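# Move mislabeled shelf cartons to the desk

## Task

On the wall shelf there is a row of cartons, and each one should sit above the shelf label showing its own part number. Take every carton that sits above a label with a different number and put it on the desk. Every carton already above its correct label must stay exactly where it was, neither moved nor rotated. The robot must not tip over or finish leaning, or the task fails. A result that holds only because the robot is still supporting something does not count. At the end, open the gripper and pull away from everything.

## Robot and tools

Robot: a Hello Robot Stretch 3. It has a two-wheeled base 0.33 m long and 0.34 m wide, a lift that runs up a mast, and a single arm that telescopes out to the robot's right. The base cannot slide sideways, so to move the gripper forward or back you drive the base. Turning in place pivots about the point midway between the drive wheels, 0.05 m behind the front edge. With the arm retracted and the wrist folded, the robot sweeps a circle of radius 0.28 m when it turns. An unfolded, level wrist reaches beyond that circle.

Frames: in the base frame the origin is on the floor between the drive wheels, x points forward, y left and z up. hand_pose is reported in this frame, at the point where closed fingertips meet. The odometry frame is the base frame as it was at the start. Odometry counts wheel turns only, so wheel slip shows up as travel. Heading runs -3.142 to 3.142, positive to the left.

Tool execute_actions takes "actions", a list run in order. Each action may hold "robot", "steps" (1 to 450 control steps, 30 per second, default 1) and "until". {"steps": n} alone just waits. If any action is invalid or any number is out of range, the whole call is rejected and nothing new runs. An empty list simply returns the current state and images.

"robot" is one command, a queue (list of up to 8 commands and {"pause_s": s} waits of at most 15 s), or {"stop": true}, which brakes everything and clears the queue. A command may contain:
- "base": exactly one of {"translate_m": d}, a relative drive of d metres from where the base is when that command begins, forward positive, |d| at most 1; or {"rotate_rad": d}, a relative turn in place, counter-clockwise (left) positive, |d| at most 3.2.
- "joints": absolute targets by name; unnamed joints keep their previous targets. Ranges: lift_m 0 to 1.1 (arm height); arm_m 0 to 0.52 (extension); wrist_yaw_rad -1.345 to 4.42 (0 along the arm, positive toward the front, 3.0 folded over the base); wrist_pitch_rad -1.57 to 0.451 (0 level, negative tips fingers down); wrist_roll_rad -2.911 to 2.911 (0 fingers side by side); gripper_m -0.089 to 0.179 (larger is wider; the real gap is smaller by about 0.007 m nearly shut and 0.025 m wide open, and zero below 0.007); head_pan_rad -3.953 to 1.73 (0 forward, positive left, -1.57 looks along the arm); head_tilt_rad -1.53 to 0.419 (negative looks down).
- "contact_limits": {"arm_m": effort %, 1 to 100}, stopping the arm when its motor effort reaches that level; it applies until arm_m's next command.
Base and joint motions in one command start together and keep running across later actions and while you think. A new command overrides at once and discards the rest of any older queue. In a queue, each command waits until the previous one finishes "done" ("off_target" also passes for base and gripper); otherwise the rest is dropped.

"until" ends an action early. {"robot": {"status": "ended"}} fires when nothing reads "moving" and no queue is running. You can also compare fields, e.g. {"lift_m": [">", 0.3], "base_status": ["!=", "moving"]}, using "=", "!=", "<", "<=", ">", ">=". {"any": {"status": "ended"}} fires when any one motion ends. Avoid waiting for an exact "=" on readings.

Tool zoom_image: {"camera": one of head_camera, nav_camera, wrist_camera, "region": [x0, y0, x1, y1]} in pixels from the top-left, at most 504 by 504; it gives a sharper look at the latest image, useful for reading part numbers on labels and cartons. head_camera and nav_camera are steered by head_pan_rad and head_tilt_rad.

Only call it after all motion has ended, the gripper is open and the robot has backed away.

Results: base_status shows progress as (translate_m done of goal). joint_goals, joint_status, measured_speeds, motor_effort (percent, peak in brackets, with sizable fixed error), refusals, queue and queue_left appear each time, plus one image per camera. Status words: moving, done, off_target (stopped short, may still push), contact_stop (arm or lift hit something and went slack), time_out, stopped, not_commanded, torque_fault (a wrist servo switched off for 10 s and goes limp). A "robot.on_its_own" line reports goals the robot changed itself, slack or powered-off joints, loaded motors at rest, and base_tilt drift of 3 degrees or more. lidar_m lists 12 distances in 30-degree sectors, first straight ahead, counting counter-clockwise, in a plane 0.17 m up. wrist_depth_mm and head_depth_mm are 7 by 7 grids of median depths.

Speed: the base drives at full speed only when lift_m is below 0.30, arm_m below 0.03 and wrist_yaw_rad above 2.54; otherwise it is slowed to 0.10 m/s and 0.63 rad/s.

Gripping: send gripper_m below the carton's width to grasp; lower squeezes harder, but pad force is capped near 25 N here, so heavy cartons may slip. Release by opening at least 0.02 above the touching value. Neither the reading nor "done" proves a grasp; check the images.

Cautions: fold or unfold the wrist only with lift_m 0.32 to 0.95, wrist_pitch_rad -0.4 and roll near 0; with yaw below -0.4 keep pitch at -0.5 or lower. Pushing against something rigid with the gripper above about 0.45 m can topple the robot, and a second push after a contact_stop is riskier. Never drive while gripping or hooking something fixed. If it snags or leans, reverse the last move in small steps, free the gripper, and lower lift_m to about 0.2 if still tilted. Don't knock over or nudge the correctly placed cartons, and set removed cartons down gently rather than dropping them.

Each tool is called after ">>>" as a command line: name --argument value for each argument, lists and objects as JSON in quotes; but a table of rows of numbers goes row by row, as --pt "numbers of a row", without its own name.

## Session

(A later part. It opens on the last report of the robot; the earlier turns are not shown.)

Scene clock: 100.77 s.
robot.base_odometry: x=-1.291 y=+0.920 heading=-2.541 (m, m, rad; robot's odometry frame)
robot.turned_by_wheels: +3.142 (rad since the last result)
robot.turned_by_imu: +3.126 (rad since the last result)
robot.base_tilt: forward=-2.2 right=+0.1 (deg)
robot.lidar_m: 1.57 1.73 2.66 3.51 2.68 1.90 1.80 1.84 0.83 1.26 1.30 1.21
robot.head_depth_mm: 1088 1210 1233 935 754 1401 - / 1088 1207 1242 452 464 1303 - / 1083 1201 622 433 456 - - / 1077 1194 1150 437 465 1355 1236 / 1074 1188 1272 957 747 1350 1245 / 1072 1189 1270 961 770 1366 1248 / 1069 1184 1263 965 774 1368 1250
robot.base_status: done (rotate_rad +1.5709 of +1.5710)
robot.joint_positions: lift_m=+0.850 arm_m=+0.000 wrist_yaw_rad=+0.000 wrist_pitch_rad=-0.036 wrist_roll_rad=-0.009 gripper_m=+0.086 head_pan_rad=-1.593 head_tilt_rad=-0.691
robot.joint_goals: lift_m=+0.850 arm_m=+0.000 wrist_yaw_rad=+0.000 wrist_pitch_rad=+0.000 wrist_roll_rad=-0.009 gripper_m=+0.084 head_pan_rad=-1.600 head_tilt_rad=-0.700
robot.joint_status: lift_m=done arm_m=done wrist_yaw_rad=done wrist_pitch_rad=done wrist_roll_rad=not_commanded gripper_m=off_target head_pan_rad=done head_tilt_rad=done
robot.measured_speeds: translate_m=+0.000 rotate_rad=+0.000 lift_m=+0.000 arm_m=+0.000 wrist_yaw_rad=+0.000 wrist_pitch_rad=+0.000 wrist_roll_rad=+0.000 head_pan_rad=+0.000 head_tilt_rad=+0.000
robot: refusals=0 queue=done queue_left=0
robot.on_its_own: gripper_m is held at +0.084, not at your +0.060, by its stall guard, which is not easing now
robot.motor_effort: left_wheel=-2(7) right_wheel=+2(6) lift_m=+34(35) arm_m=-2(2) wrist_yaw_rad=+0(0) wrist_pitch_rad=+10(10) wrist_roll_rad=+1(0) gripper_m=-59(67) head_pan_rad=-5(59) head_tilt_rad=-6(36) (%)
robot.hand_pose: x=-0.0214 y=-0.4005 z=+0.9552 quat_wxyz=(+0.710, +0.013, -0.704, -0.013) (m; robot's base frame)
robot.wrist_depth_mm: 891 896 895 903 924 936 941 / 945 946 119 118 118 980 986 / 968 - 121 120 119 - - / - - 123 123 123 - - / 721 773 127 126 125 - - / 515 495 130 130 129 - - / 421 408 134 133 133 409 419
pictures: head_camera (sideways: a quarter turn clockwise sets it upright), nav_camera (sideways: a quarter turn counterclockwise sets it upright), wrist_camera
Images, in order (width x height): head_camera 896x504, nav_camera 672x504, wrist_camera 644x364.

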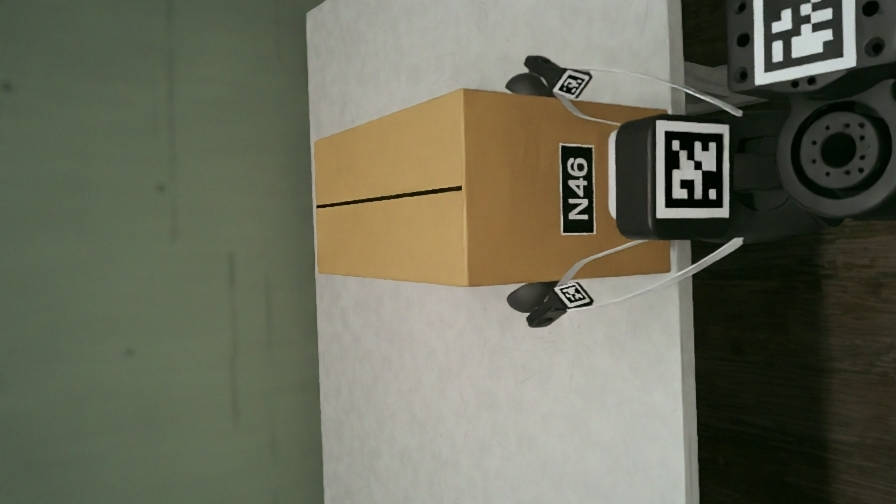

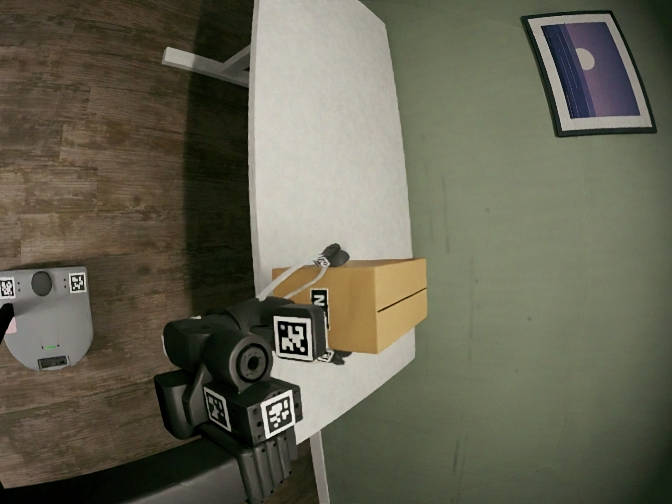

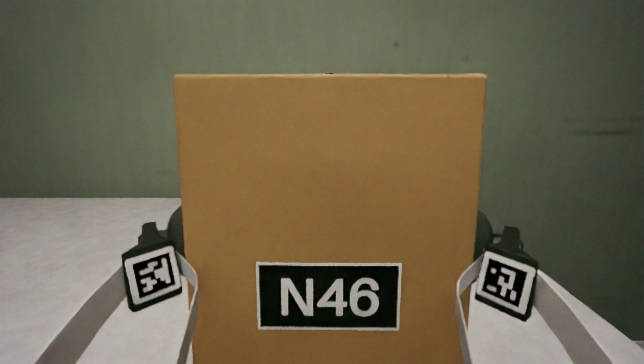

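>>> execute_actions --actions '[{"robot":[{"joints":{"arm_m":0.33,"lift_m":0.8}},{"joints":{"lift_m":0.73}}],"steps":450,"until":{"robot":{"status":"ended"}}}]'

>>> execute_actions --actions '[{"robot":[{"joints":{"lift_m":0.715}}],"steps":450,"until":{"robot":{"status":"ended"}}}]'

Scene clock: 105.80 s.
robot.base_odometry: x=-1.291 y=+0.920 heading=-2.541 (m, m, rad; robot's odometry frame)
robot.turned_by_wheels: +0.000 (rad since the last result)
robot.turned_by_imu: -0.001 (rad since the last result)
robot.base_tilt: forward=-2.1 right=+0.1 (deg)
robot.lidar_m: 1.57 1.73 2.67 3.50 2.69 1.90 1.80 1.85 0.83 1.25 1.30 1.21
robot.head_depth_mm: 1091 1211 1235 938 763 - - / 1085 1207 1242 1007 - 1338 1233 / 1080 1203 885 785 720 1353 1232 / 1077 1197 939 861 763 1348 1236 / 1071 1196 1268 956 766 1359 1247 / 1073 1187 1264 961 772 1366 1251 / 1069 1186 1262 967 774 1365 1256
robot.base_status: done (rotate_rad +1.5709 of +1.5710)
robot.joint_positions: lift_m=+0.730 arm_m=+0.330 wrist_yaw_rad=+0.000 wrist_pitch_rad=-0.028 wrist_roll_rad=-0.009 gripper_m=+0.086 head_pan_rad=-1.593 head_tilt_rad=-0.692
robot.joint_goals: lift_m=+0.730 arm_m=+0.330 wrist_yaw_rad=+0.000 wrist_pitch_rad=+0.000 wrist_roll_rad=-0.009 gripper_m=+0.084 head_pan_rad=-1.600 head_tilt_rad=-0.700
robot.joint_status: lift_m=done arm_m=done wrist_yaw_rad=done wrist_pitch_rad=done wrist_roll_rad=not_commanded gripper_m=off_target head_pan_rad=done head_tilt_rad=done
robot.measured_speeds: translate_m=+0.000 rotate_rad=+0.000 lift_m=+0.000 arm_m=+0.000 wrist_yaw_rad=+0.000 wrist_pitch_rad=+0.000 wrist_roll_rad=+0.000 head_pan_rad=+0.000 head_tilt_rad=+0.000
robot: refusals=0 queue=done queue_left=0
robot.on_its_own: gripper_m is held at +0.084, not at your +0.060, by its stall guard, which is not easing now
robot.motor_effort: left_wheel=-2(2) right_wheel=+2(2) lift_m=+27(35) arm_m=+3(2) wrist_yaw_rad=-1(1) wrist_pitch_rad=+8(10) wrist_roll_rad=+1(1) gripper_m=-59(59) head_pan_rad=-5(4) head_tilt_rad=-5(6) (%)
robot.hand_pose: x=-0.0214 y=-0.7302 z=+0.8376 quat_wxyz=(+0.710, +0.010, -0.704, -0.010) (m; robot's base frame)
robot.wrist_depth_mm: 619 612 631 621 625 641 642 / 638 631 115 115 114 652 668 / 655 660 117 117 117 686 687 / 684 675 122 121 121 702 709 / 439 480 126 126 125 444 733 / 315 300 131 130 129 - 316 / 255 246 136 135 134 245 246
pictures: head_camera (sideways: a quarter turn clockwise sets it upright), nav_camera (sideways: a quarter turn counterclockwise sets it upright), wrist_camera
Images, in order (width x height): head_camera 896x504, nav_camera 672x504, wrist_camera 644x364.

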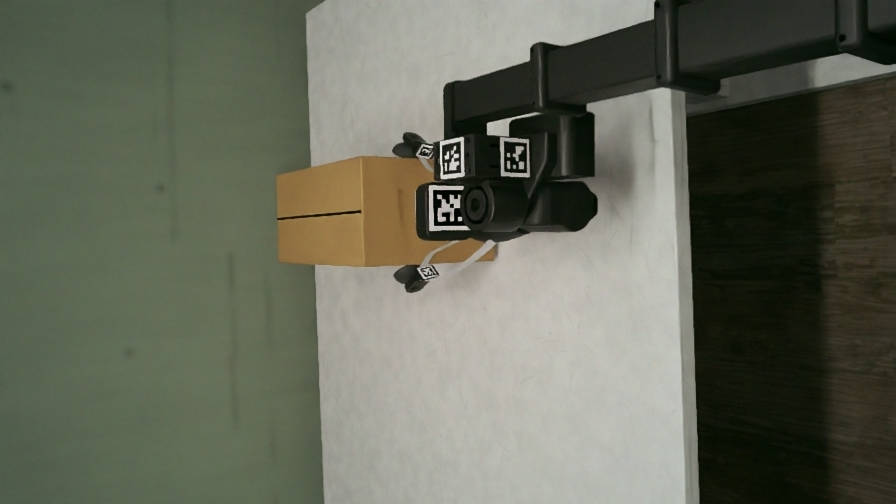

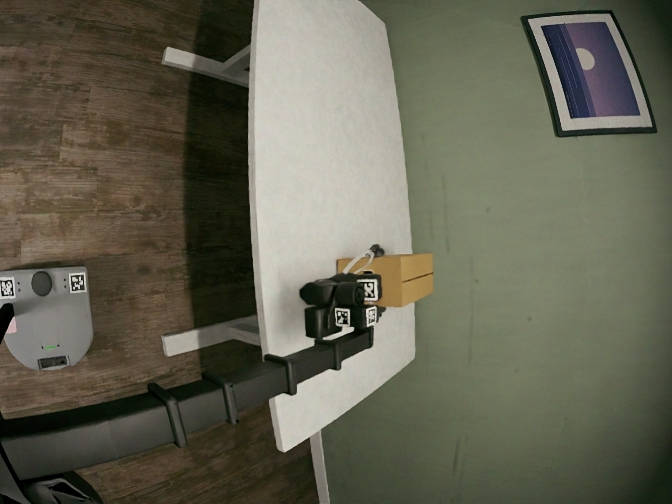

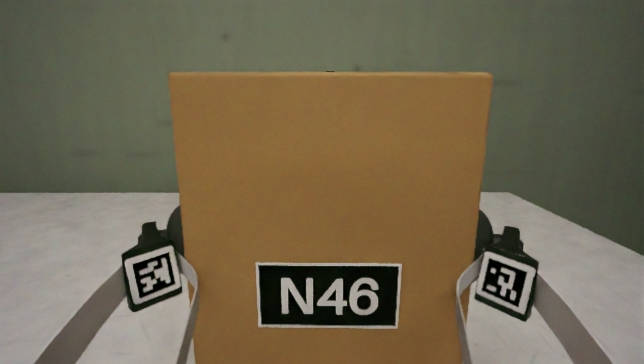

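Scene clock: 106.63 s.
robot.base_odometry: x=-1.291 y=+0.920 heading=-2.541 (m, m, rad; robot's odometry frame)
robot.turned_by_wheels: +0.000 (rad since the last result)
robot.turned_by_imu: +0.000 (rad since the last result)
robot.base_tilt: forward=-2.2 right=+0.1 (deg)
robot.lidar_m: 1.57 1.73 2.68 3.49 2.68 1.90 1.79 1.84 0.83 1.26 1.29 1.21
robot.head_depth_mm: 1088 1211 1234 937 776 - - / 1084 1205 1240 977 - 1337 1228 / 1084 1206 895 788 719 1350 1238 / 1074 1194 943 853 766 1354 1244 / 1076 1196 1262 955 766 1359 1242 / 1077 1190 1266 960 771 1361 1247 / 1069 1187 1265 969 772 1369 1250
robot.base_status: done (rotate_rad +1.5709 of +1.5710)
robot.joint_positions: lift_m=+0.715 arm_m=+0.330 wrist_yaw_rad=+0.000 wrist_pitch_rad=-0.011 wrist_roll_rad=-0.009 gripper_m=+0.086 head_pan_rad=-1.593 head_tilt_rad=-0.692
robot.joint_goals: lift_m=+0.715 arm_m=+0.330 wrist_yaw_rad=+0.000 wrist_pitch_rad=+0.000 wrist_roll_rad=-0.009 gripper_m=+0.084 head_pan_rad=-1.600 head_tilt_rad=-0.700
robot.joint_status: lift_m=done arm_m=done wrist_yaw_rad=done wrist_pitch_rad=done wrist_roll_rad=not_commanded gripper_m=off_target head_pan_rad=done head_tilt_rad=done
robot.measured_speeds: translate_m=+0.000 rotate_rad=+0.000 lift_m=+0.000 arm_m=+0.000 wrist_yaw_rad=+0.000 wrist_pitch_rad=+0.000 wrist_roll_rad=+0.000 head_pan_rad=+0.000 head_tilt_rad=+0.000
robot: refusals=0 queue=done queue_left=0
robot.on_its_own: gripper_m is held at +0.084, not at your +0.060, by its stall guard, which is not easing now
robot.motor_effort: left_wheel=-2(2) right_wheel=+2(2) lift_m=+25(25) arm_m=+3(3) wrist_yaw_rad=+0(0) wrist_pitch_rad=+3(8) wrist_roll_rad=+0(1) gripper_m=-59(60) head_pan_rad=-5(4) head_tilt_rad=-5(5) (%)
robot.hand_pose: x=-0.0214 y=-0.7307 z=+0.8269 quat_wxyz=(+0.711, +0.004, -0.704, -0.004) (m; robot's base frame)
robot.wrist_depth_mm: 612 621 633 621 625 626 635 / 631 642 114 113 113 664 670 / 660 668 116 116 115 682 685 / 663 684 121 120 119 705 720 / 421 462 125 125 124 427 471 / 300 - 131 130 130 - 300 / 242 231 137 136 136 233 232
pictures: head_camera (sideways: a quarter turn clockwise sets it upright), nav_camera (sideways: a quarter turn counterclockwise sets it upright), wrist_camera
Images, in order (width x height): head_camera 896x504, nav_camera 672x504, wrist_camera 644x364.

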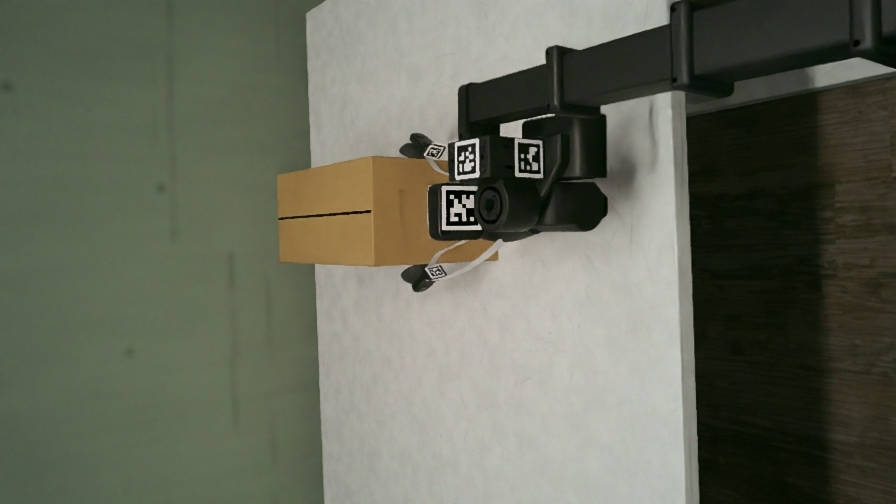

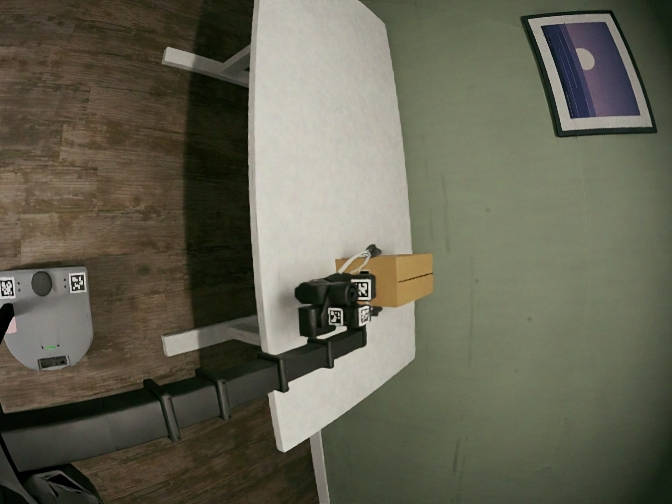

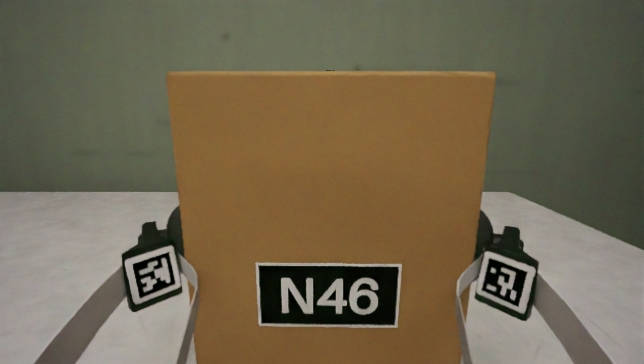

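>>> execute_actions --actions '[{"robot":[{"joints":{"gripper_m":0.17}},{"joints":{"arm_m":0.0}},{"joints":{"wrist_pitch_rad":-0.4,"gripper_m":0.04}},{"joints":{"wrist_yaw_rad":3.0}},{"joints":{"lift_m":0.28},"base":{"rotate_rad":1.39}},{"base":{"translate_m":1}},{"base":{"translate_m":1}},{"base":{"translate_m":0.65}}],"steps":450,"until":{"robot":{"status":"ended"}}},{"steps":450,"until":{"robot":{"status":"ended"}}},{"steps":450,"until":{"robot":{"status":"ended"}}},{"robot":[{"base":{"rotate_rad":1.78}},{"joints":{"lift_m":0.45}},{"joints":{"wrist_yaw_rad":0,"gripper_m":0.14}},{"joints":{"lift_m":0.66,"wrist_pitch_rad":0,"arm_m":0.1}}],"steps":450,"until":{"robot":{"status":"ended"}}}]'

Scene clock: 146.67 s.
robot.base_odometry: x=-0.212 y=-1.500 heading=+0.628 (m, m, rad; robot's odometry frame)
robot.turned_by_wheels: +3.170 (rad since the last result)
robot.turned_by_imu: +3.149 (rad since the last result)
robot.base_tilt: forward=-2.1 right=+0.1 (deg)
robot.lidar_m: 2.41 2.48 3.28 3.47 1.54 1.42 1.36 1.37 0.97 0.93 0.96 1.27
robot.head_depth_mm: 792 879 989 1127 1314 1435 - / 789 878 985 1121 1290 1435 - / 788 873 966 981 1297 1442 - / 785 872 946 811 913 1431 1241 / 784 869 961 873 914 1424 1242 / 781 867 942 818 907 1422 1246 / 778 863 938 837 906 1428 1256
robot.base_status: done (rotate_rad +1.7799 of +1.7800)
robot.joint_positions: lift_m=+0.660 arm_m=+0.100 wrist_yaw_rad=+0.001 wrist_pitch_rad=-0.020 wrist_roll_rad=-0.009 gripper_m=+0.140 head_pan_rad=-1.593 head_tilt_rad=-0.692
robot.joint_goals: lift_m=+0.660 arm_m=+0.100 wrist_yaw_rad=+0.000 wrist_pitch_rad=+0.000 wrist_roll_rad=-0.009 gripper_m=+0.140 head_pan_rad=-1.600 head_tilt_rad=-0.700
robot.joint_status: lift_m=done arm_m=done wrist_yaw_rad=done wrist_pitch_rad=done wrist_roll_rad=not_commanded gripper_m=done head_pan_rad=done head_tilt_rad=done
robot.measured_speeds: translate_m=+0.000 rotate_rad=+0.000 lift_m=+0.000 arm_m=+0.000 wrist_yaw_rad=+0.000 wrist_pitch_rad=+0.000 wrist_roll_rad=+0.000 head_pan_rad=+0.000 head_tilt_rad=+0.000
robot: refusals=0 queue=done queue_left=0
robot.motor_effort: left_wheel=-2(10) right_wheel=+2(10) lift_m=+34(36) arm_m=+3(6) wrist_yaw_rad=-1(3) wrist_pitch_rad=+5(6) wrist_roll_rad=+0(0) gripper_m=+0(100) head_pan_rad=-5(5) head_tilt_rad=-5(6) (%)
robot.hand_pose: x=-0.0213 y=-0.5004 z=+0.7694 quat_wxyz=(+0.711, +0.008, -0.704, -0.007) (m; robot's base frame)
robot.wrist_depth_mm: 527 531 532 538 527 541 539 / 542 548 554 547 558 564 567 / 333 323 328 325 589 586 590 / 347 337 341 339 605 610 613 / 351 349 367 355 625 625 632 / 355 364 362 360 650 - 665 / 665 662 676 685 689 696 696
pictures: head_camera (sideways: a quarter turn clockwise sets it upright), nav_camera (sideways: a quarter turn counterclockwise sets it upright), wrist_camera
Images, in order (width x height): head_camera 896x504, nav_camera 672x504, wrist_camera 644x364.

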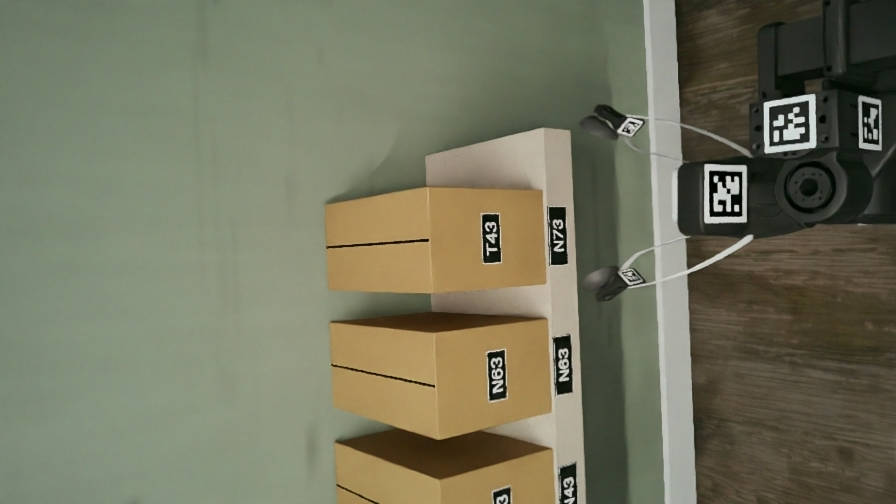

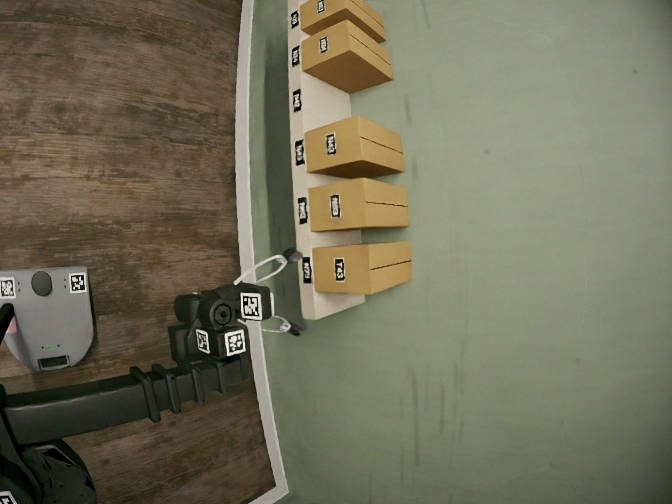

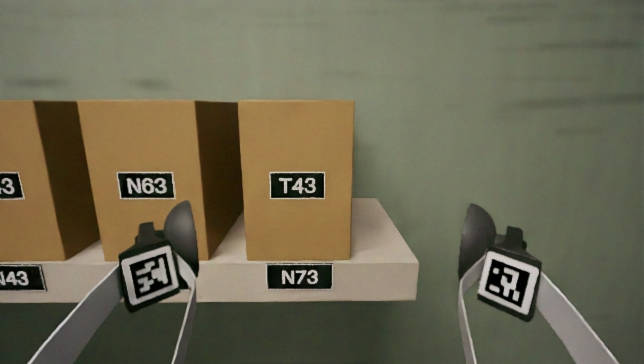

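>>> execute_actions --actions '[{"robot":[{"base":{"translate_m":0.025},"joints":{"arm_m":0.26}}],"steps":450,"until":{"robot":{"status":"ended"}}}]'

Scene clock: 149.07 s.
robot.base_odometry: x=-0.192 y=-1.485 heading=+0.628 (m, m, rad; robot's odometry frame)
robot.turned_by_wheels: +0.000 (rad since the last result)
robot.turned_by_imu: -0.001 (rad since the last result)
robot.base_tilt: forward=-2.1 right=+0.1 (deg)
robot.lidar_m: 2.39 2.45 3.24 3.39 1.55 1.44 1.38 1.36 0.97 0.93 0.95 1.28
robot.head_depth_mm: 789 881 987 1129 1315 1431 - / 790 878 985 1100 1222 1377 1222 / 786 874 947 828 - 1374 1234 / 785 871 947 819 928 1426 1237 / 784 867 945 823 913 1422 1244 / 782 866 954 823 908 1421 1251 / 778 863 937 824 900 1429 1249
robot.base_status: done (translate_m +0.0250 of +0.0250)
robot.joint_positions: lift_m=+0.660 arm_m=+0.260 wrist_yaw_rad=+0.000 wrist_pitch_rad=-0.020 wrist_roll_rad=-0.009 gripper_m=+0.140 head_pan_rad=-1.593 head_tilt_rad=-0.692
robot.joint_goals: lift_m=+0.660 arm_m=+0.260 wrist_yaw_rad=+0.000 wrist_pitch_rad=+0.000 wrist_roll_rad=-0.009 gripper_m=+0.140 head_pan_rad=-1.600 head_tilt_rad=-0.700
robot.joint_status: lift_m=done arm_m=done wrist_yaw_rad=done wrist_pitch_rad=done wrist_roll_rad=not_commanded gripper_m=done head_pan_rad=done head_tilt_rad=done
robot.measured_speeds: translate_m=+0.000 rotate_rad=+0.000 lift_m=+0.000 arm_m=+0.000 wrist_yaw_rad=+0.000 wrist_pitch_rad=+0.000 wrist_roll_rad=+0.000 head_pan_rad=+0.000 head_tilt_rad=+0.000
robot: refusals=0 queue=done queue_left=0
robot.motor_effort: left_wheel=-2(4) right_wheel=+2(5) lift_m=+34(33) arm_m=+3(4) wrist_yaw_rad=+0(1) wrist_pitch_rad=+5(5) wrist_roll_rad=+0(0) gripper_m=+0(0) head_pan_rad=-5(4) head_tilt_rad=-5(6) (%)
robot.hand_pose: x=-0.0214 y=-0.6604 z=+0.7694 quat_wxyz=(+0.711, +0.007, -0.704, -0.007) (m; robot's base frame)
robot.wrist_depth_mm: 378 383 384 385 391 392 395 / 395 394 396 400 402 408 409 / 164 181 166 167 170 422 424 / 170 180 173 173 177 435 445 / 177 180 180 180 185 458 463 / 184 195 188 188 278 - 484 / - 196 199 197 219 495 506
pictures: head_camera (sideways: a quarter turn clockwise sets it upright), nav_camera (sideways: a quarter turn counterclockwise sets it upright), wrist_camera
Images, in order (width x height): head_camera 896x504, nav_camera 672x504, wrist_camera 644x364.

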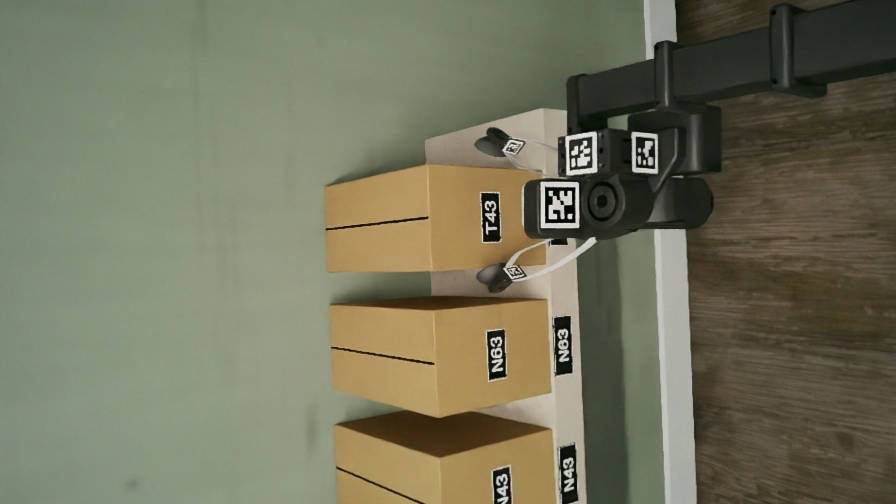

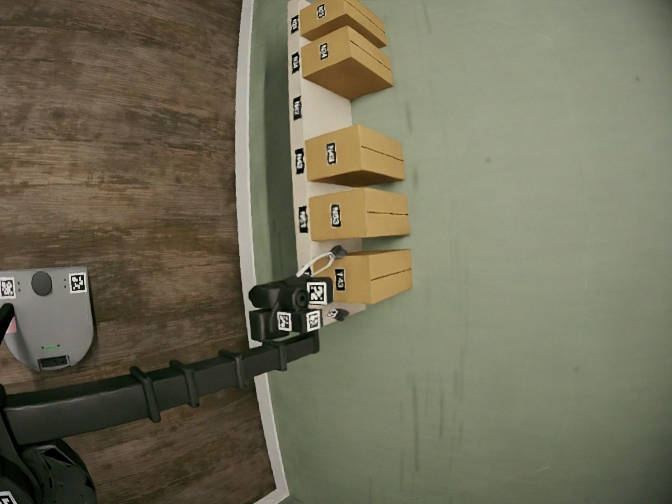

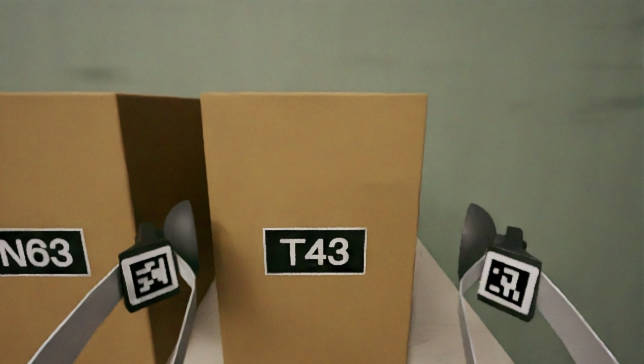

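>>> execute_actions --actions '[{"robot":[{"base":{"translate_m":0.004}},{"joints":{"arm_m":0.315}},{"joints":{"gripper_m":0.06}},{"pause_s":0.5},{"joints":{"lift_m":0.695}},{"joints":{"arm_m":0.0}},{"joints":{"lift_m":0.85}}],"steps":450,"until":{"robot":{"status":"ended"}}},{"robot":[{"base":{"rotate_rad":1.59}},{"base":{"translate_m":1}},{"base":{"translate_m":1}},{"base":{"translate_m":0.62}},{"base":{"rotate_rad":1.58}},{"joints":{"arm_m":0.33,"lift_m":0.8}},{"joints":{"lift_m":0.735}}],"steps":450,"until":{"robot":{"status":"ended"}}},{"steps":450,"until":{"robot":{"status":"ended"}}},{"steps":450,"until":{"robot":{"status":"ended"}}}]'

Scene clock: 201.37 s.
robot.base_odometry: x=-1.769 y=+0.607 heading=-2.485 (m, m, rad; robot's odometry frame)
robot.turned_by_wheels: +3.170 (rad since the last result)
robot.turned_by_imu: +3.150 (rad since the last result)
robot.base_tilt: forward=-2.1 right=+0.1 (deg)
robot.lidar_m: 1.07 1.31 1.74 3.53 3.34 2.42 2.31 1.09 1.11 1.22 0.86 1.50
robot.head_depth_mm: 1052 1170 1229 935 774 - - / 1049 1167 1234 1007 718 1012 1237 / 1049 1166 886 - 721 684 1237 / 1045 1160 937 860 763 688 1244 / 1046 1160 1238 956 769 689 1245 / 1043 1156 1234 961 769 691 1251 / 1043 1158 1229 965 773 695 1224
robot.base_status: done (rotate_rad +1.5799 of +1.5800)
robot.joint_positions: lift_m=+0.735 arm_m=+0.330 wrist_yaw_rad=+0.000 wrist_pitch_rad=-0.028 wrist_roll_rad=-0.009 gripper_m=+0.082 head_pan_rad=-1.593 head_tilt_rad=-0.692
robot.joint_goals: lift_m=+0.735 arm_m=+0.330 wrist_yaw_rad=+0.000 wrist_pitch_rad=+0.000 wrist_roll_rad=-0.009 gripper_m=+0.081 head_pan_rad=-1.600 head_tilt_rad=-0.700
robot.joint_status: lift_m=done arm_m=done wrist_yaw_rad=done wrist_pitch_rad=done wrist_roll_rad=not_commanded gripper_m=off_target head_pan_rad=done head_tilt_rad=done
robot.measured_speeds: translate_m=+0.000 rotate_rad=+0.000 lift_m=+0.000 arm_m=+0.000 wrist_yaw_rad=+0.000 wrist_pitch_rad=+0.000 wrist_roll_rad=+0.000 head_pan_rad=+0.000 head_tilt_rad=+0.000
robot: refusals=0 queue=done queue_left=0
robot.on_its_own: gripper_m is held at +0.081, not at your +0.060, by its stall guard, which is not easing now
robot.motor_effort: left_wheel=-2(7) right_wheel=+2(6) lift_m=+26(36) arm_m=+3(4) wrist_yaw_rad=-1(2) wrist_pitch_rad=+8(22) wrist_roll_rad=+0(1) gripper_m=-62(100) head_pan_rad=-5(5) head_tilt_rad=-5(5) (%)
robot.hand_pose: x=-0.0214 y=-0.7302 z=+0.8426 quat_wxyz=(+0.710, +0.010, -0.704, -0.010) (m; robot's base frame)
robot.wrist_depth_mm: 588 581 598 592 596 595 597 / 613 609 597 602 610 611 612 / 636 635 118 118 118 629 645 / 660 659 122 122 122 655 661 / 452 488 127 126 126 454 458 / 323 305 131 131 130 - 326 / 261 252 136 136 135 253 252
pictures: head_camera (sideways: a quarter turn clockwise sets it upright), nav_camera (sideways: a quarter turn counterclockwise sets it upright), wrist_camera
Images, in order (width x height): head_camera 896x504, nav_camera 672x504, wrist_camera 644x364.

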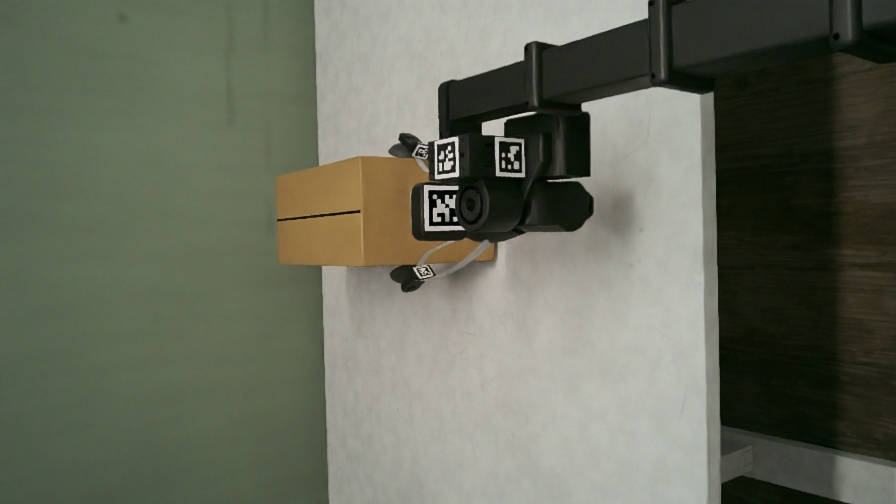

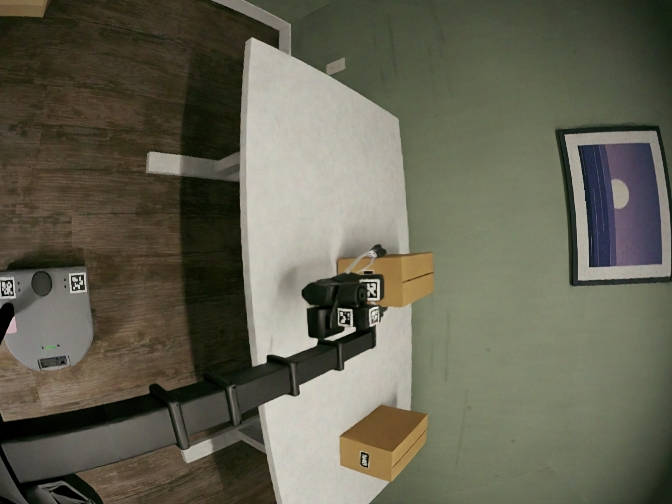

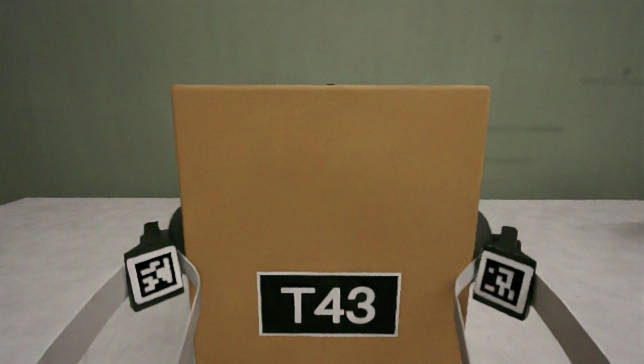

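>>> execute_actions --actions '[{"robot":[{"joints":{"lift_m":0.72}},{"joints":{"gripper_m":0.17}},{"joints":{"arm_m":0.0}}],"steps":450,"until":{"robot":{"status":"ended"}}}]'

>>> finished_scene --scene 2

Scene clock: 206.97 s.
robot.base_odometry: x=-1.769 y=+0.607 heading=-2.485 (m, m, rad; robot's odometry frame)
robot.turned_by_wheels: +0.000 (rad since the last result)
robot.turned_by_imu: -0.001 (rad since the last result)
robot.base_tilt: forward=-2.1 right=+0.0 (deg)
robot.lidar_m: 1.07 1.31 1.74 3.54 3.37 2.43 2.30 1.09 1.10 1.22 0.86 1.51
robot.head_depth_mm: 1051 1167 1233 937 753 678 1229 / 1048 1166 1239 939 758 1343 1230 / 1049 1160 895 837 761 683 - / 1046 1160 898 851 764 687 1245 / 1046 1162 1234 954 768 1359 1250 / 1041 1154 1234 959 771 692 1248 / 1041 1157 1229 966 773 695 1219
robot.base_status: done (rotate_rad +1.5799 of +1.5800)
robot.joint_positions: lift_m=+0.720 arm_m=+0.000 wrist_yaw_rad=+0.000 wrist_pitch_rad=-0.017 wrist_roll_rad=-0.009 gripper_m=+0.170 head_pan_rad=-1.593 head_tilt_rad=-0.692
robot.joint_goals: lift_m=+0.720 arm_m=+0.000 wrist_yaw_rad=+0.000 wrist_pitch_rad=+0.000 wrist_roll_rad=-0.009 gripper_m=+0.170 head_pan_rad=-1.600 head_tilt_rad=-0.700
robot.joint_status: lift_m=done arm_m=done wrist_yaw_rad=done wrist_pitch_rad=done wrist_roll_rad=not_commanded gripper_m=off_target head_pan_rad=done head_tilt_rad=done
robot.measured_speeds: translate_m=+0.000 rotate_rad=+0.000 lift_m=+0.000 arm_m=+0.000 wrist_yaw_rad=+0.000 wrist_pitch_rad=+0.000 wrist_roll_rad=+0.000 head_pan_rad=+0.000 head_tilt_rad=+0.000
robot: refusals=0 queue=done queue_left=0
robot.motor_effort: left_wheel=-2(2) right_wheel=+2(3) lift_m=+25(27) arm_m=-2(2) wrist_yaw_rad=+1(2) wrist_pitch_rad=+5(8) wrist_roll_rad=+0(0) gripper_m=+0(100) head_pan_rad=-4(4) head_tilt_rad=-6(5) (%)
robot.hand_pose: x=-0.0215 y=-0.4010 z=+0.8305 quat_wxyz=(+0.711, +0.006, -0.704, -0.006) (m; robot's base frame)
robot.wrist_depth_mm: 882 901 904 902 897 902 906 / 924 919 930 941 922 928 956 / 956 989 958 442 974 962 529 / 967 736 744 460 766 739 531 / 435 476 438 438 438 457 440 / 325 294 308 309 308 302 316 / 227 238 238 239 238 239 229
pictures: head_camera (sideways: a quarter turn clockwise sets it upright), nav_camera (sideways: a quarter turn counterclockwise sets it upright), wrist_camera
Images, in order (width x height): head_camera 896x504, nav_camera 672x504, wrist_camera 644x364.

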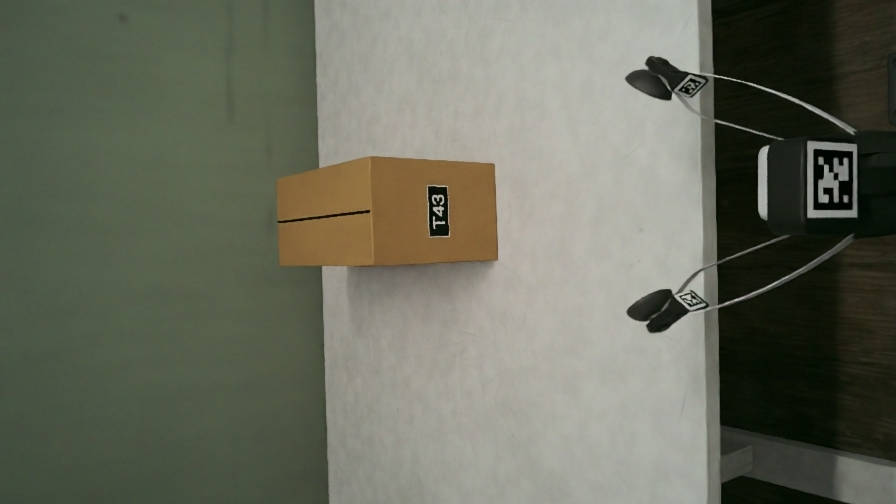

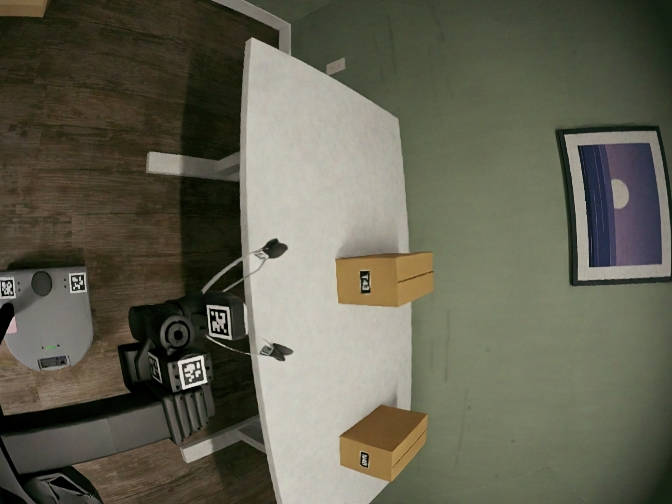

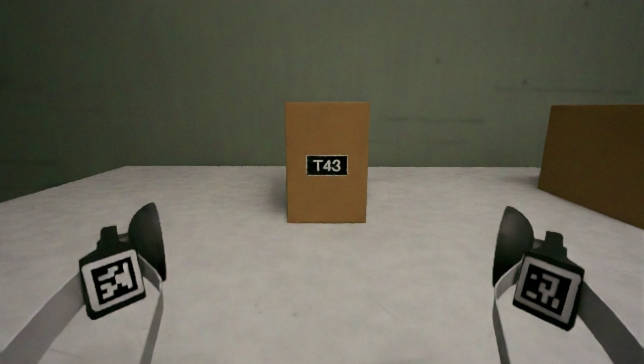

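The scene is finished: the task was done.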